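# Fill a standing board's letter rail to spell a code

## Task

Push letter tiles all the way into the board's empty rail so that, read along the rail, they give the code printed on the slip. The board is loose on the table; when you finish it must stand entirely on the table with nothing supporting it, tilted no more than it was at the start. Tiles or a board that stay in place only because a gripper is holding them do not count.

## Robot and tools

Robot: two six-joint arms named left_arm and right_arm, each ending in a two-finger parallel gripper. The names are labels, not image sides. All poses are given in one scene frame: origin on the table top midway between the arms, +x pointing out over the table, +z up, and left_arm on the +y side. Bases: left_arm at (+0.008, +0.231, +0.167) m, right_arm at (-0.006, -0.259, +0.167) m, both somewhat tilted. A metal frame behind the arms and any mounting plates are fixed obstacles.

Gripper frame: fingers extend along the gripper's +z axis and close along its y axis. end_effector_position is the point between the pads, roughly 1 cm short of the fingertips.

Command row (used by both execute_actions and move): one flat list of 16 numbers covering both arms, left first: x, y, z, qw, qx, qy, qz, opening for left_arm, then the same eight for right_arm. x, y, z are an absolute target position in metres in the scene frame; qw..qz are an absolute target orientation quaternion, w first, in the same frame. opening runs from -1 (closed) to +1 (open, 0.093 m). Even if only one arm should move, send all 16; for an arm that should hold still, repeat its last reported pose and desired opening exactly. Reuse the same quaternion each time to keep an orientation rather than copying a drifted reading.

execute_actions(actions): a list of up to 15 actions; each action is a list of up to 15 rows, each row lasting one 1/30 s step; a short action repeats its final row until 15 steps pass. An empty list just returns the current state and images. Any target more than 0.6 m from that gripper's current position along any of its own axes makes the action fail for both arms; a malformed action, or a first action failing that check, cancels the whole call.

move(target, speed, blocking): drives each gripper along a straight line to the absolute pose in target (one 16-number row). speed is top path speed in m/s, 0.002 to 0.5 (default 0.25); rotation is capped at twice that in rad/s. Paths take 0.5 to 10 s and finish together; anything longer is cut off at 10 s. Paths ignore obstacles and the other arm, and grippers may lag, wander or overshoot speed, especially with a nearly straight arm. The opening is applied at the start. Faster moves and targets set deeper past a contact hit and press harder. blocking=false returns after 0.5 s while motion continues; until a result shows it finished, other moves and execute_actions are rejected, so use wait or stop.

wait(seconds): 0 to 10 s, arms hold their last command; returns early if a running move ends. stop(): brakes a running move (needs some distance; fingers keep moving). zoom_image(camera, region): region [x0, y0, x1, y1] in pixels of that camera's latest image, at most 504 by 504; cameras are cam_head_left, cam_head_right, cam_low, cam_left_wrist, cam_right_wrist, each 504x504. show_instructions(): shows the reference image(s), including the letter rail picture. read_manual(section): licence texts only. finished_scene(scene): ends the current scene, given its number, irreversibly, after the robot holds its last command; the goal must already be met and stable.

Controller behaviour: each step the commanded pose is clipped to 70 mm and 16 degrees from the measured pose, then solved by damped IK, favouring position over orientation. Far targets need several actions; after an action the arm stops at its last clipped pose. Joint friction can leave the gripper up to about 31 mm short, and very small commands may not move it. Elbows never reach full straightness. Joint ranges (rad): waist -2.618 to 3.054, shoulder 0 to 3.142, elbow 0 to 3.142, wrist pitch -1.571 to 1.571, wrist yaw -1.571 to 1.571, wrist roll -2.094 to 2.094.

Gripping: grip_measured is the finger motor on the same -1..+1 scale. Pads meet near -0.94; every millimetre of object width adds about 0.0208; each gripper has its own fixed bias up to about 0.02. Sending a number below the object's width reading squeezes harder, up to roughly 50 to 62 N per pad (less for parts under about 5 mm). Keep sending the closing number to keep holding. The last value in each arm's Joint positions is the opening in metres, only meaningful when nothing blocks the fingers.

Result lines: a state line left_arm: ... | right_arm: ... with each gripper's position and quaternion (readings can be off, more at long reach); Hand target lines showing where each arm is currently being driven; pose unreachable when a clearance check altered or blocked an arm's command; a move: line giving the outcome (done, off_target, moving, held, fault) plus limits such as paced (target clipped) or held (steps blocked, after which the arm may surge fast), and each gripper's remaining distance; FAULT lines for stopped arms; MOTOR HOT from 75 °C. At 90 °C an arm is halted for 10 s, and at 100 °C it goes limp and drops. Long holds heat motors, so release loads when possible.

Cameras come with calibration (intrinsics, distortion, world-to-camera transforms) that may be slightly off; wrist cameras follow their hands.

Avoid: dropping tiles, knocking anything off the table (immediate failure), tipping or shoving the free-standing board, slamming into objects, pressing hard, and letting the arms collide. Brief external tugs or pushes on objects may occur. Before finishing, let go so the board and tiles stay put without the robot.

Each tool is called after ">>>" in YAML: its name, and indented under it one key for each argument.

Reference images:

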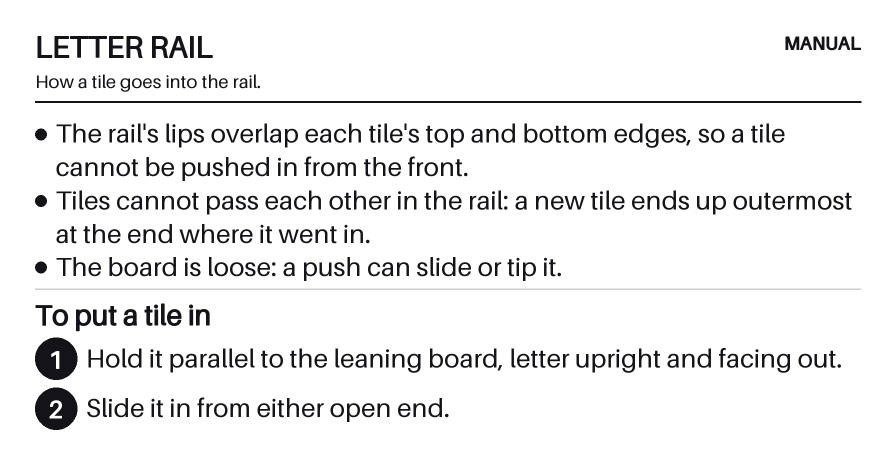

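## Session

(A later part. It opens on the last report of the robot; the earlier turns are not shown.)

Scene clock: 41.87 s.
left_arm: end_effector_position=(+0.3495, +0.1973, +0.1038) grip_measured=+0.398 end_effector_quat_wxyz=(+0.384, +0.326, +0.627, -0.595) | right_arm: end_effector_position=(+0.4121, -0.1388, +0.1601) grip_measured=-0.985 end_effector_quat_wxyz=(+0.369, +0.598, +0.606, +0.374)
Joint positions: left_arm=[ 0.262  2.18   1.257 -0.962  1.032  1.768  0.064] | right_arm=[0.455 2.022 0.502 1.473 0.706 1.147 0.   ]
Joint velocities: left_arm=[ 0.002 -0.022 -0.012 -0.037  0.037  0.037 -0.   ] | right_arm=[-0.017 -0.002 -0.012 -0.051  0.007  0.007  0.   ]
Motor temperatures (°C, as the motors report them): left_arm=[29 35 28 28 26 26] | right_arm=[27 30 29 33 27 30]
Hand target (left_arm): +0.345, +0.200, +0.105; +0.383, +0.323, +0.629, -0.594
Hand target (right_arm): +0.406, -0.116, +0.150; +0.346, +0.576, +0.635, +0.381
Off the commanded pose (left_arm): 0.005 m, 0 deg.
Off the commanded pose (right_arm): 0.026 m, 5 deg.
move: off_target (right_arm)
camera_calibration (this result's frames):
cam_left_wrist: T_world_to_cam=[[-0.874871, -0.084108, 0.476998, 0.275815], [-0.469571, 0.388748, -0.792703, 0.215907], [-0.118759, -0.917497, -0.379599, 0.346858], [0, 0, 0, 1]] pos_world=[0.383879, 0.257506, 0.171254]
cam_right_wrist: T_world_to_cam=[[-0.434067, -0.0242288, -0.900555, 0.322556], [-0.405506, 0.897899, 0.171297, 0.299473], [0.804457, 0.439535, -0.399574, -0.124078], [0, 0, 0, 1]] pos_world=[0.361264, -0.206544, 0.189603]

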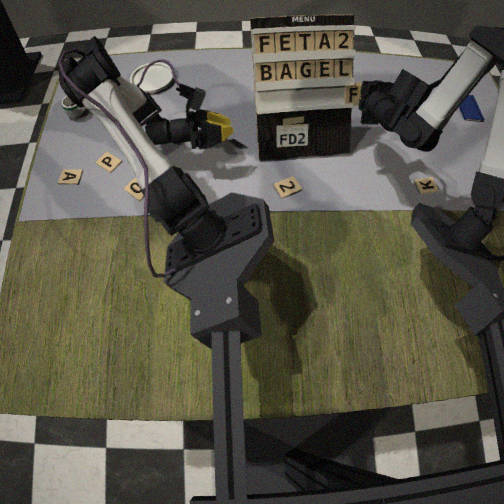

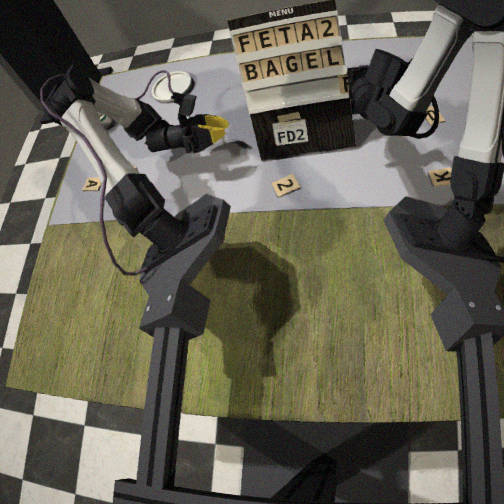

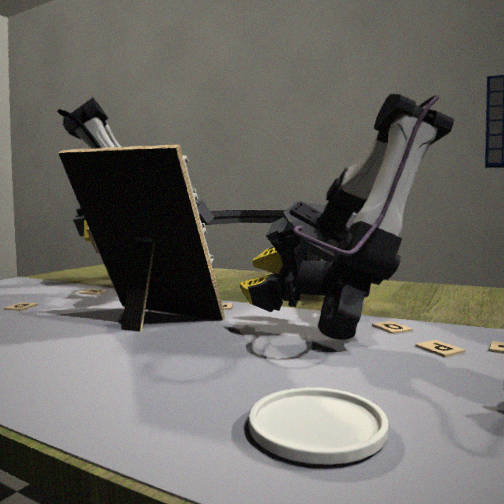

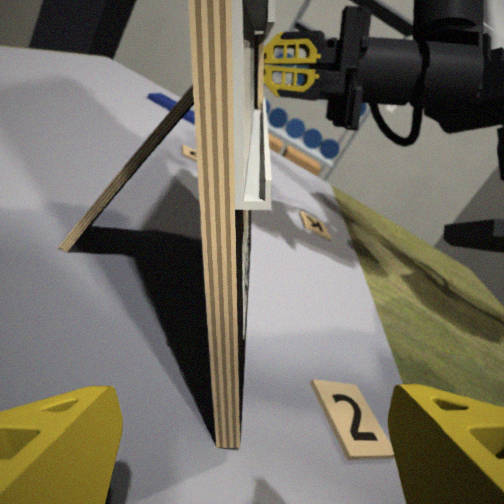

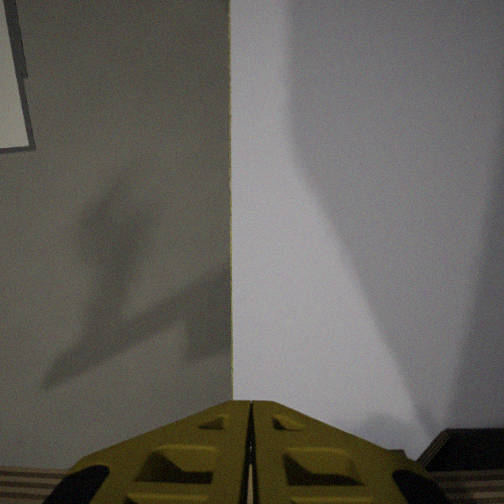

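>>> move:
  target: [0.345,0.2,0.105,0.383,0.323,0.629,-0.594,0.4,0.412,-0.175,0.145,0.346,0.576,0.635,0.381,-1]
  speed: 0.04

>>> zoom_image:
  camera: "cam_left_wrist"
  region: [190, 0, 340, 150]

>>> zoom_image:
  camera: "cam_head_right"
  region: [290, 40, 410, 140]

Scene clock: 43.60 s.
left_arm: end_effector_position=(+0.3495, +0.1973, +0.1038) grip_measured=+0.398 end_effector_quat_wxyz=(+0.384, +0.326, +0.627, -0.595) | right_arm: end_effector_position=(+0.4162, -0.1705, +0.1488) grip_measured=-0.985 end_effector_quat_wxyz=(+0.348, +0.579, +0.627, +0.389)
Joint positions: left_arm=[ 0.262  2.18   1.257 -0.962  1.032  1.768  0.064] | right_arm=[0.31  1.905 0.431 1.388 0.498 1.138 0.   ]
Joint velocities: left_arm=[ 0.002 -0.007 -0.002 -0.022  0.037  0.037 -0.001] | right_arm=[ 0.002 -0.007  0.007  0.007  0.007  0.066  0.   ]
Motor temperatures (°C, as the motors report them): left_arm=[29 36 28 28 26 26] | right_arm=[27 30 29 33 27 30]
Hand target (left_arm): +0.345, +0.200, +0.105; +0.383, +0.323, +0.629, -0.594
Hand target (right_arm): +0.412, -0.175, +0.145; +0.346, +0.576, +0.635, +0.381
Off the commanded pose (left_arm): 0.005 m, 0 deg.
Off the commanded pose (right_arm): 0.007 m, 1 deg.
move: done
camera_calibration (this result's frames):
cam_left_wrist: T_world_to_cam=[[-0.874871, -0.084108, 0.476998, 0.275815], [-0.469571, 0.388748, -0.792703, 0.215907], [-0.118759, -0.917497, -0.379599, 0.346858], [0, 0, 0, 1]] pos_world=[0.383879, 0.257506, 0.171254]
cam_right_wrist: T_world_to_cam=[[-0.438853, -0.0459915, -0.897381, 0.311197], [-0.469324, 0.863372, 0.185268, 0.350194], [0.766253, 0.502468, -0.400478, -0.0912139], [0, 0, 0, 1]] pos_world=[0.370817, -0.242203, 0.177853]

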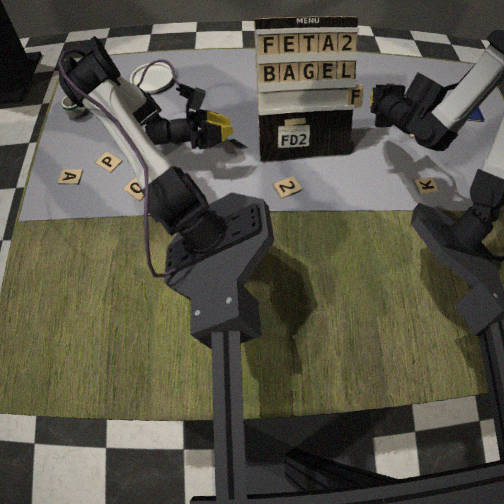

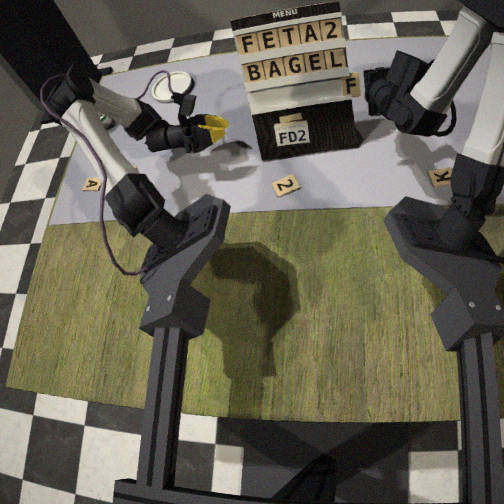

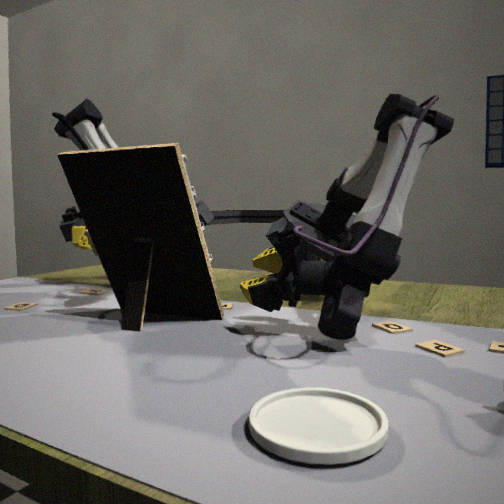

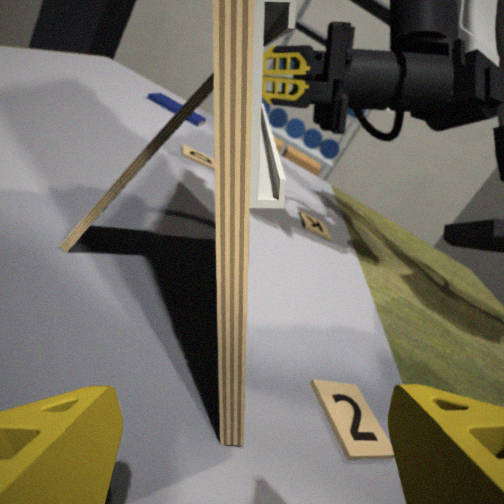

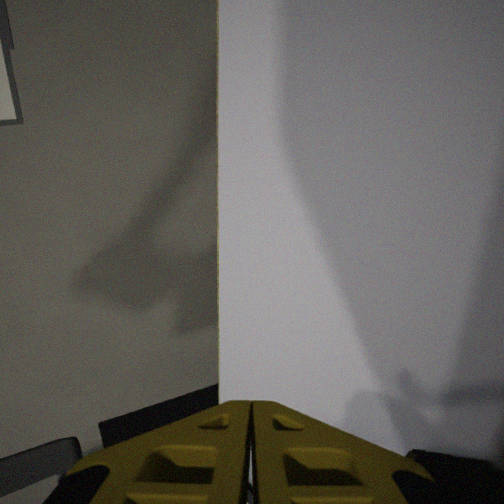

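Region (190, 0, 340, 150) of cam_left_wrist's 504x504 image, scaled by 3.360, with more detail than that image has.

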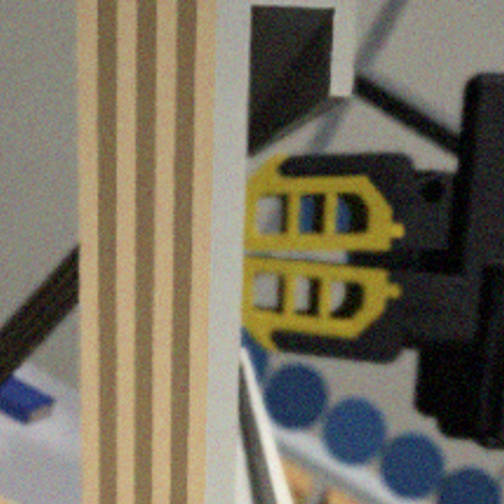

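Region (290, 40, 410, 140) of cam_head_right's 504x504 image, scaled by 4.200, with more detail than that image has.

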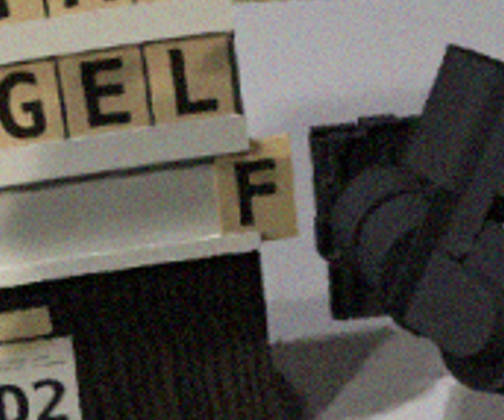

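>>> move:
  target: [0.352,0.098,0.092,0.39,0.31,0.635,-0.59,0.4,0.412,-0.175,0.145,0.346,0.576,0.635,0.381,-1]
  speed: 0.08

Scene clock: 45.63 s.
left_arm: end_effector_position=(+0.3593, +0.1047, +0.0973) grip_measured=+0.398 end_effector_quat_wxyz=(+0.398, +0.315, +0.632, -0.585) | right_arm: end_effector_position=(+0.4161, -0.1702, +0.1487) grip_measured=-0.985 end_effector_quat_wxyz=(+0.348, +0.578, +0.627, +0.389)
Joint positions: left_arm=[ 0.035  2.205  1.015 -0.216  1.069  1.248  0.064] | right_arm=[0.31  1.905 0.431 1.387 0.497 1.138 0.   ]
Joint velocities: left_arm=[-0.002  0.002 -0.012 -0.051 -0.066 -0.051 -0.001] | right_arm=[-0.007  0.007 -0.007  0.022  0.037 -0.037  0.   ]
Motor temperatures (°C, as the motors report them): left_arm=[29 36 28 28 26 26] | right_arm=[27 31 29 34 27 30]
Hand target (left_arm): +0.350, +0.099, +0.093; +0.389, +0.312, +0.633, -0.592
Hand target (right_arm): +0.412, -0.175, +0.145; +0.346, +0.576, +0.635, +0.381
Off the commanded pose (left_arm): 0.011 m, 1 deg.
Off the commanded pose (right_arm): 0.007 m, 1 deg.
move: off_target (left_arm)
camera_calibration (this result's frames):
cam_left_wrist: T_world_to_cam=[[-0.873735, -0.12114, 0.471076, 0.283743], [-0.480138, 0.369736, -0.795464, 0.257487], [-0.0778112, -0.921206, -0.381215, 0.246439], [0, 0, 0, 1]] pos_world=[0.390721, 0.166191, 0.165103]
cam_right_wrist: T_world_to_cam=[[-0.439163, -0.0465473, -0.897201, 0.311061], [-0.470587, 0.862615, 0.185591, 0.350285], [0.7653, 0.503716, -0.400733, -0.0906866], [0, 0, 0, 1]] pos_world=[0.370848, -0.242002, 0.177733]

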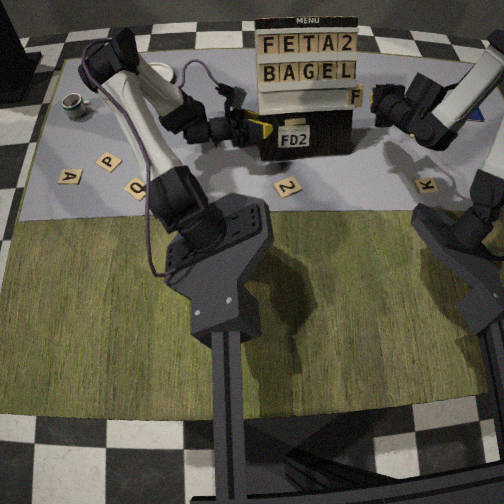

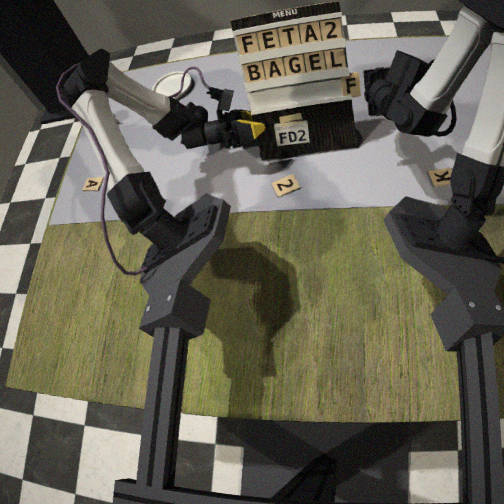

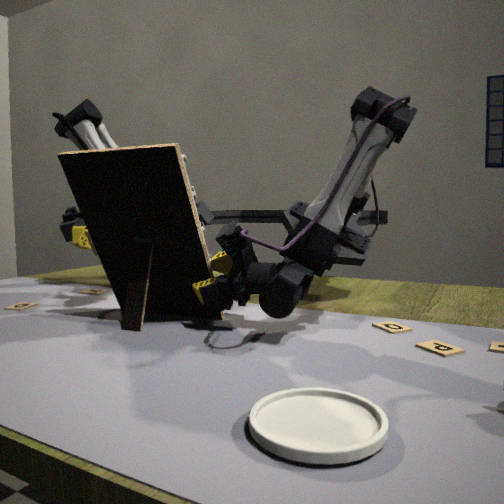

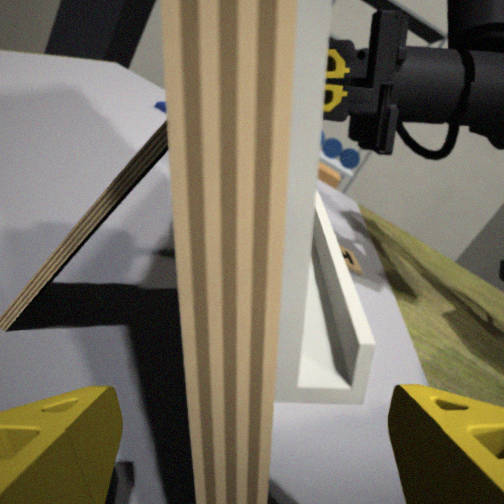

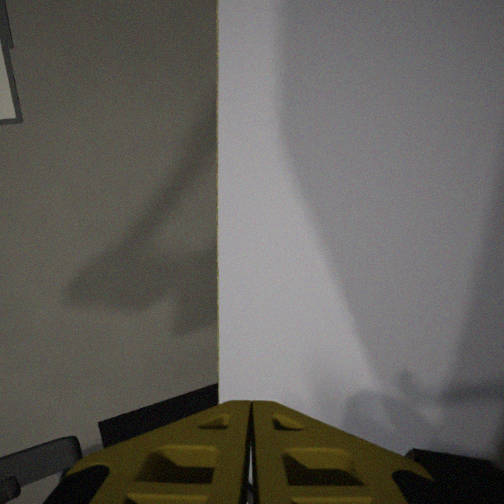

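>>> move:
  target: [0.354,0.092,0.08,0.39,0.31,0.635,-0.59,-0.2,0.414,-0.165,0.147,0.346,0.576,0.635,0.381,-1]
  speed: 0.03

Scene clock: 46.77 s.
left_arm: end_effector_position=(+0.3545, +0.0967, +0.0850) grip_measured=-0.198 end_effector_quat_wxyz=(+0.392, +0.310, +0.635, -0.590) | right_arm: end_effector_position=(+0.4151, -0.1694, +0.1490) grip_measured=-0.985 end_effector_quat_wxyz=(+0.349, +0.580, +0.628, +0.386)
Joint positions: left_arm=[ 0.035  2.256  1.015 -0.171  1.069  1.233  0.036] | right_arm=[0.318 1.905 0.431 1.384 0.512 1.138 0.   ]
Joint velocities: left_arm=[-0.012 -0.007 -0.007  0.022 -0.007 -0.066 -0.   ] | right_arm=[-0.002  0.002 -0.032 -0.022 -0.066 -0.051  0.   ]
Motor temperatures (°C, as the motors report them): left_arm=[29 36 28 28 27 26] | right_arm=[27 31 29 34 27 30]
Hand target (left_arm): +0.354, +0.092, +0.080; +0.390, +0.310, +0.635, -0.590
Hand target (right_arm): +0.414, -0.165, +0.147; +0.346, +0.576, +0.635, +0.381
Off the commanded pose (left_arm): 0.007 m, 0 deg.
Off the commanded pose (right_arm): 0.005 m, 1 deg.
move: done
camera_calibration (this result's frames):
cam_left_wrist: T_world_to_cam=[[-0.864775, -0.117436, 0.488234, 0.279398], [-0.494478, 0.368548, -0.787187, 0.25281], [-0.0874938, -0.922161, -0.37678, 0.237131], [0, 0, 0, 1]] pos_world=[0.387373, 0.158312, 0.151944]
cam_right_wrist: T_world_to_cam=[[-0.443117, -0.0489088, -0.895129, 0.311859], [-0.466706, 0.86511, 0.183766, 0.348107], [0.765397, 0.499192, -0.406171, -0.0901505], [0, 0, 0, 1]] pos_world=[0.369655, -0.240896, 0.178567]

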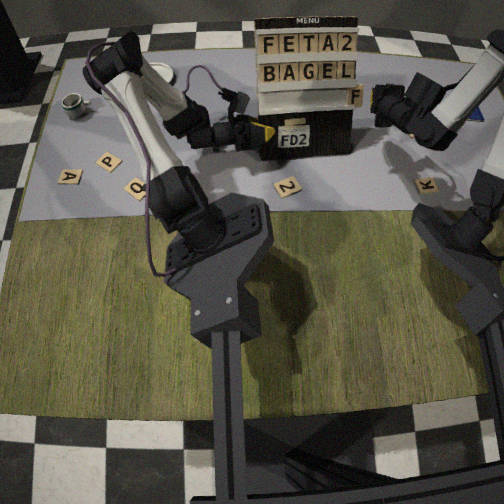

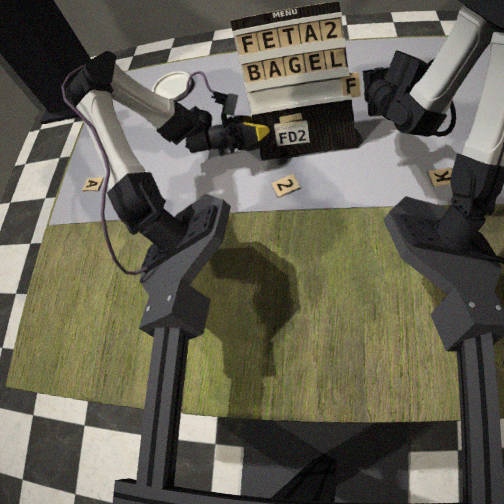

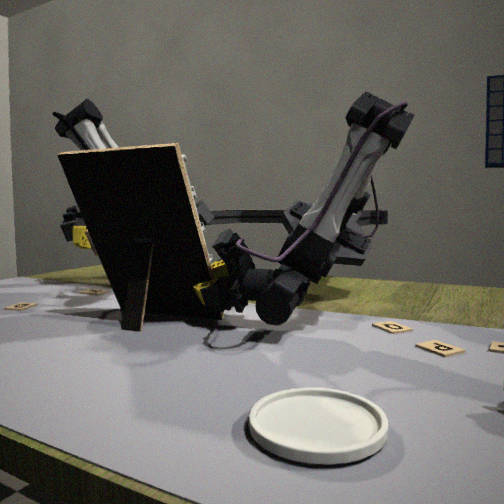

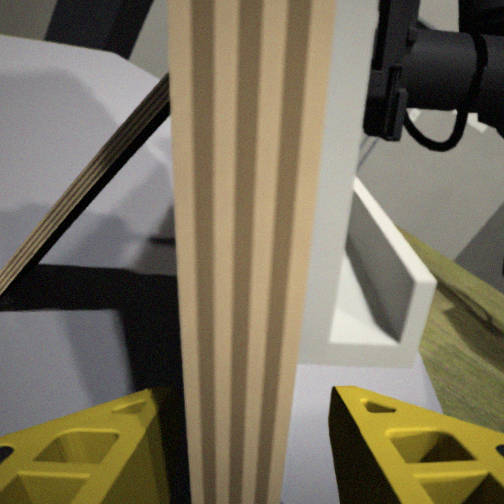

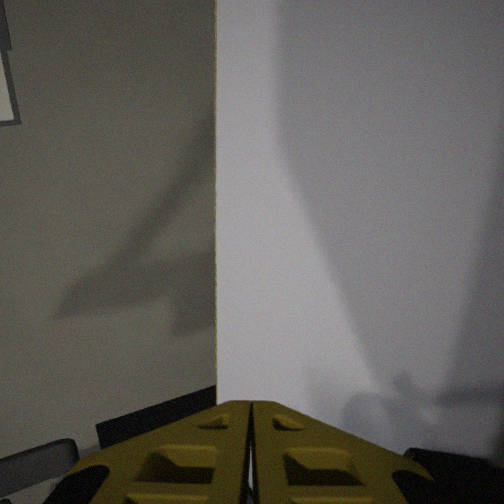

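>>> move:
  target: [0.359,0.094,0.081,0.39,0.31,0.635,-0.59,-0.72,0.412,-0.158,0.148,0.293,0.488,0.704,0.423,-1]
  speed: 0.1

>>> move:
  target: [0.359,0.094,0.081,0.39,0.31,0.635,-0.59,-0.72,0.408,-0.12,0.148,0.293,0.488,0.704,0.423,-1]
  speed: 0.025

Scene clock: 48.83 s.
left_arm: end_effector_position=(+0.3555, +0.0966, +0.0846) grip_measured=-0.712 end_effector_quat_wxyz=(+0.398, +0.316, +0.632, -0.584) | right_arm: end_effector_position=(+0.4128, -0.1527, +0.1489) grip_measured=-0.985 end_effector_quat_wxyz=(+0.293, +0.489, +0.701, +0.428)
Joint positions: left_arm=[ 0.034  2.256  1.015 -0.164  1.067  1.248  0.011] | right_arm=[0.243 1.776 0.431 1.135 0.226 1.044 0.   ]
Joint velocities: left_arm=[-0.017 -0.007 -0.007  0.051  0.066 -0.022 -0.001] | right_arm=[ 0.002 -0.012 -0.007 -0.022  0.022 -0.007  0.   ]
Motor temperatures (°C, as the motors report them): left_arm=[29 36 28 28 27 26] | right_arm=[27 31 29 34 27 30]
Hand target (left_arm): +0.359, +0.094, +0.081; +0.390, +0.310, +0.635, -0.590
Hand target (right_arm): +0.412, -0.158, +0.148; +0.294, +0.488, +0.704, +0.424
Off the commanded pose (left_arm): 0.006 m, 1 deg.
Off the commanded pose (right_arm): 0.005 m, 1 deg.
move: done
camera_calibration (this result's frames):
cam_left_wrist: T_world_to_cam=[[-0.874578, -0.122042, 0.469275, 0.285949], [-0.478699, 0.371407, -0.795553, 0.247866], [-0.0772014, -0.920414, -0.383246, 0.233712], [0, 0, 0, 1]] pos_world=[0.386781, 0.15795, 0.152571]
cam_right_wrist: T_world_to_cam=[[-0.41617, -0.16869, -0.893502, 0.281903], [-0.681822, 0.708024, 0.183902, 0.397401], [0.601599, 0.685744, -0.409675, -0.000133471], [0, 0, 0, 1]] pos_world=[0.388356, -0.233723, 0.178744]

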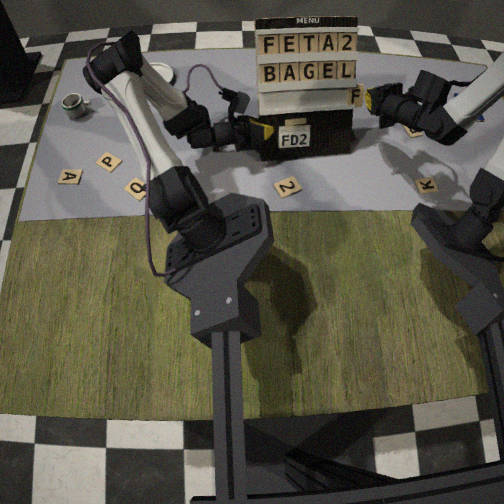

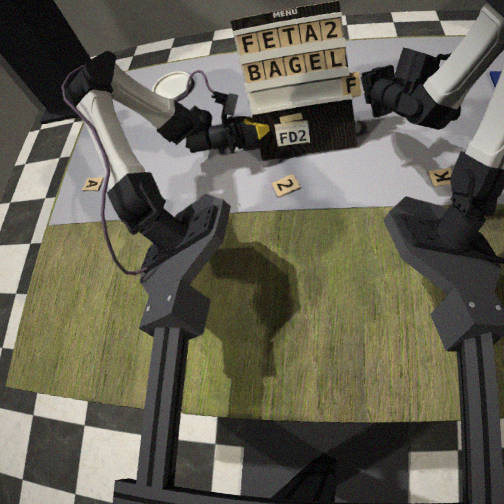

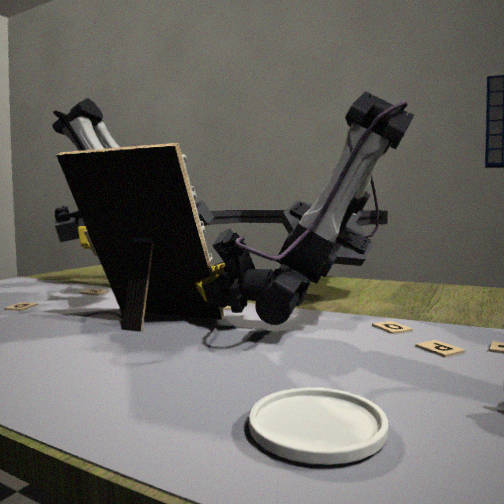

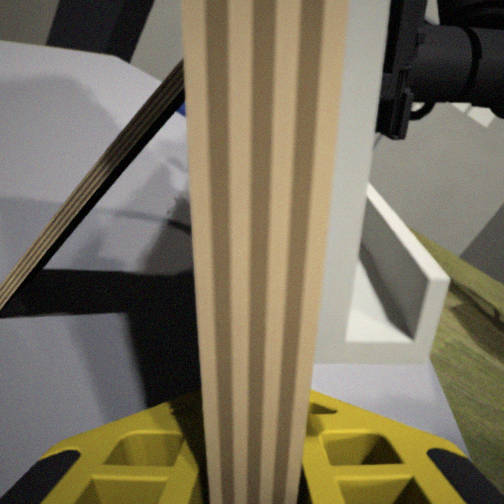

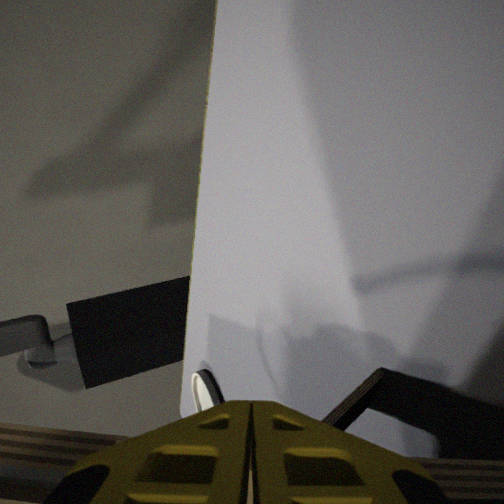

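Scene clock: 50.40 s.
left_arm: end_effector_position=(+0.3555, +0.0966, +0.0846) grip_measured=-0.713 end_effector_quat_wxyz=(+0.400, +0.318, +0.632, -0.583) | right_arm: end_effector_position=(+0.4055, -0.1247, +0.1483) grip_measured=-0.985 end_effector_quat_wxyz=(+0.292, +0.487, +0.707, +0.422)
Joint positions: left_arm=[ 0.034  2.256  1.015 -0.164  1.067  1.254  0.011] | right_arm=[0.336 1.864 0.454 1.185 0.323 1.056 0.   ]
Joint velocities: left_arm=[-0.017  0.002 -0.002  0.007 -0.022  0.022  0.   ] | right_arm=[ 0.002  0.032 -0.007  0.007  0.051  0.022  0.   ]
Motor temperatures (°C, as the motors report them): left_arm=[29 36 28 28 27 26] | right_arm=[27 31 29 34 27 30]
Hand target (left_arm): +0.359, +0.094, +0.081; +0.390, +0.310, +0.635, -0.590
Hand target (right_arm): +0.408, -0.120, +0.148; +0.293, +0.488, +0.705, +0.423
Off the commanded pose (left_arm): 0.006 m, 2 deg.
Off the commanded pose (right_arm): 0.005 m, 0 deg.
move: done
camera_calibration (this result's frames):
cam_left_wrist: T_world_to_cam=[[-0.877225, -0.122399, 0.464214, 0.287353], [-0.474181, 0.372018, -0.797969, 0.246406], [-0.0750254, -0.92012, -0.384383, 0.233006], [0, 0, 0, 1]] pos_world=[0.386396, 0.157898, 0.152794]
cam_right_wrist: T_world_to_cam=[[-0.421303, -0.182383, -0.888392, 0.282722], [-0.684384, 0.706687, 0.179476, 0.374222], [0.595082, 0.683615, -0.422549, -0.0109786], [0, 0, 0, 1]] pos_world=[0.381756, -0.205389, 0.179365]

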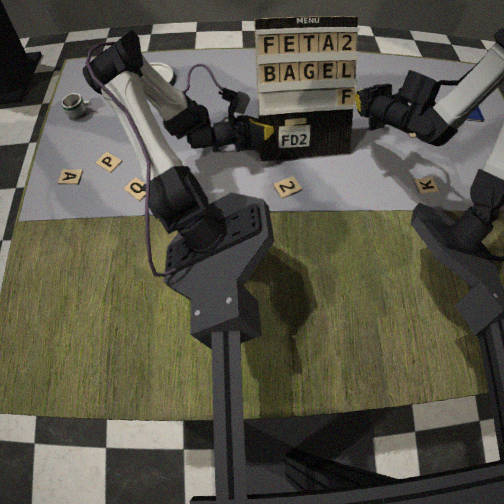

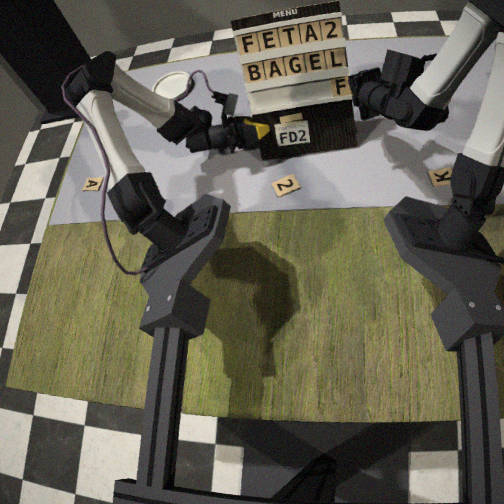

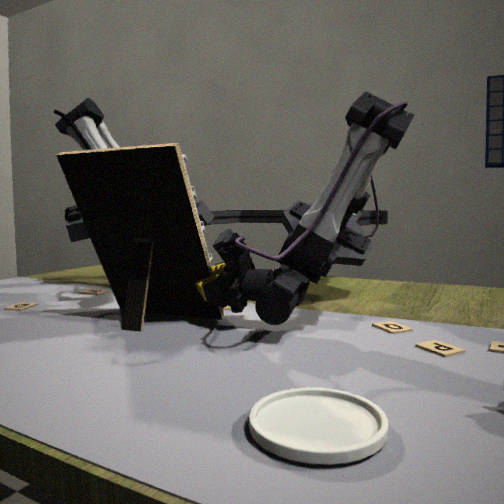

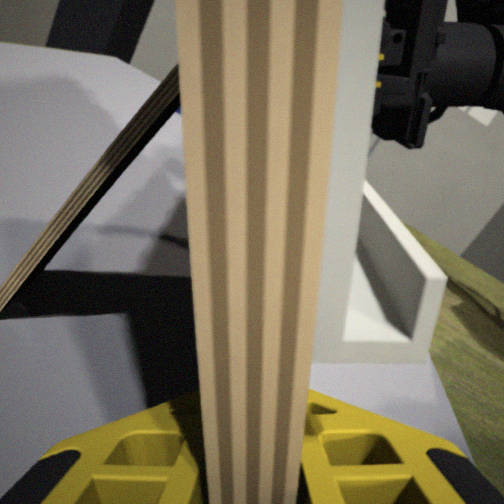

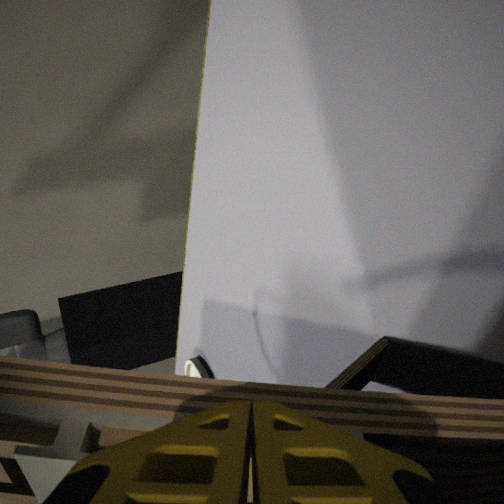

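>>> move:
  target: [0.359,0.094,0.081,0.39,0.31,0.635,-0.59,-0.72,0.402,-0.07,0.149,0.293,0.488,0.704,0.423,-1]
  speed: 0.03

Scene clock: 52.60 s.
left_arm: end_effector_position=(+0.3559, +0.0960, +0.0860) grip_measured=-0.714 end_effector_quat_wxyz=(+0.399, +0.315, +0.631, -0.587) | right_arm: end_effector_position=(+0.4008, -0.0802, +0.1501) grip_measured=-0.985 end_effector_quat_wxyz=(+0.299, +0.493, +0.702, +0.417)
Joint positions: left_arm=[ 0.032  2.256  1.015 -0.161  1.073  1.243  0.011] | right_arm=[0.472 2.02  0.537 1.255 0.475 1.09  0.   ]
Joint velocities: left_arm=[-0.002 -0.002 -0.012 -0.051  0.037  0.066 -0.001] | right_arm=[ 0.012  0.002 -0.002 -0.037  0.081  0.037  0.   ]
Motor temperatures (°C, as the motors report them): left_arm=[29 36 28 28 27 26] | right_arm=[28 31 29 34 27 30]
Hand target (left_arm): +0.359, +0.094, +0.081; +0.390, +0.310, +0.635, -0.590
Hand target (right_arm): +0.402, -0.070, +0.149; +0.293, +0.488, +0.705, +0.423
Off the commanded pose (left_arm): 0.006 m, 1 deg.
Off the commanded pose (right_arm): 0.010 m, 1 deg.
move: done
camera_calibration (this result's frames):
cam_left_wrist: T_world_to_cam=[[-0.873888, -0.119246, 0.471274, 0.284863], [-0.479908, 0.366185, -0.797243, 0.250441], [-0.0775056, -0.92287, -0.377232, 0.233516], [0, 0, 0, 1]] pos_world=[0.387226, 0.157766, 0.153504]
cam_right_wrist: T_world_to_cam=[[-0.423834, -0.178968, -0.887883, 0.291682], [-0.66921, 0.722456, 0.173826, 0.335307], [0.610347, 0.667853, -0.425968, -0.0446585], [0, 0, 0, 1]] pos_world=[0.375272, -0.160218, 0.181671]

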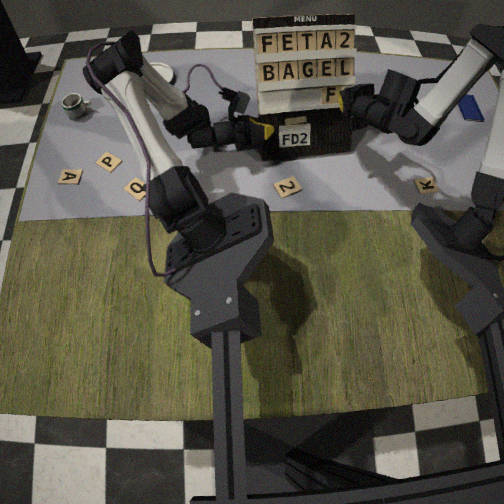

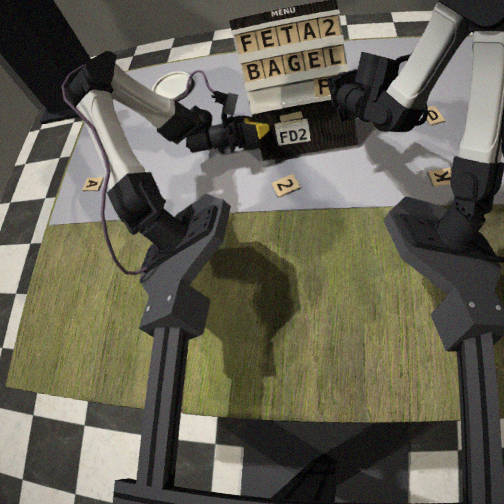

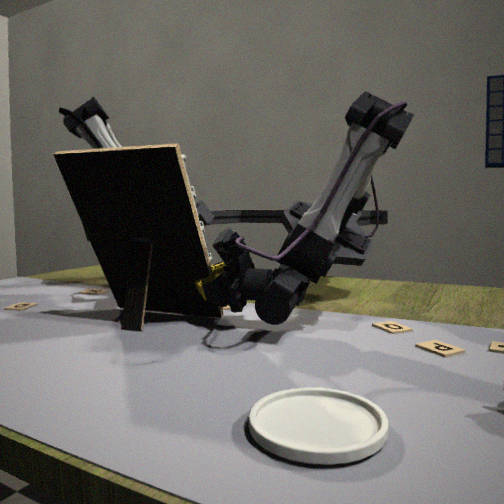

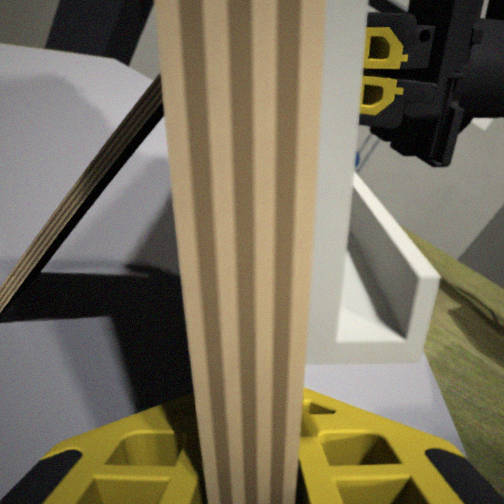

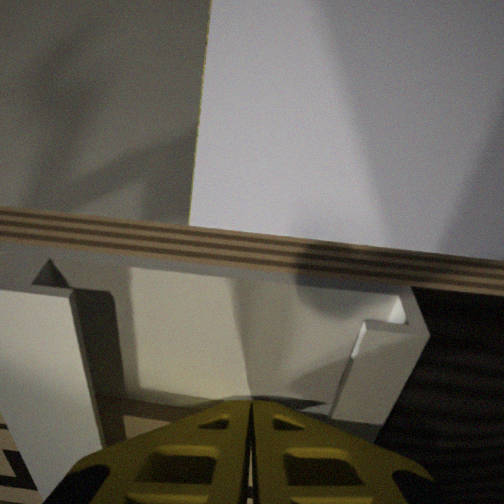

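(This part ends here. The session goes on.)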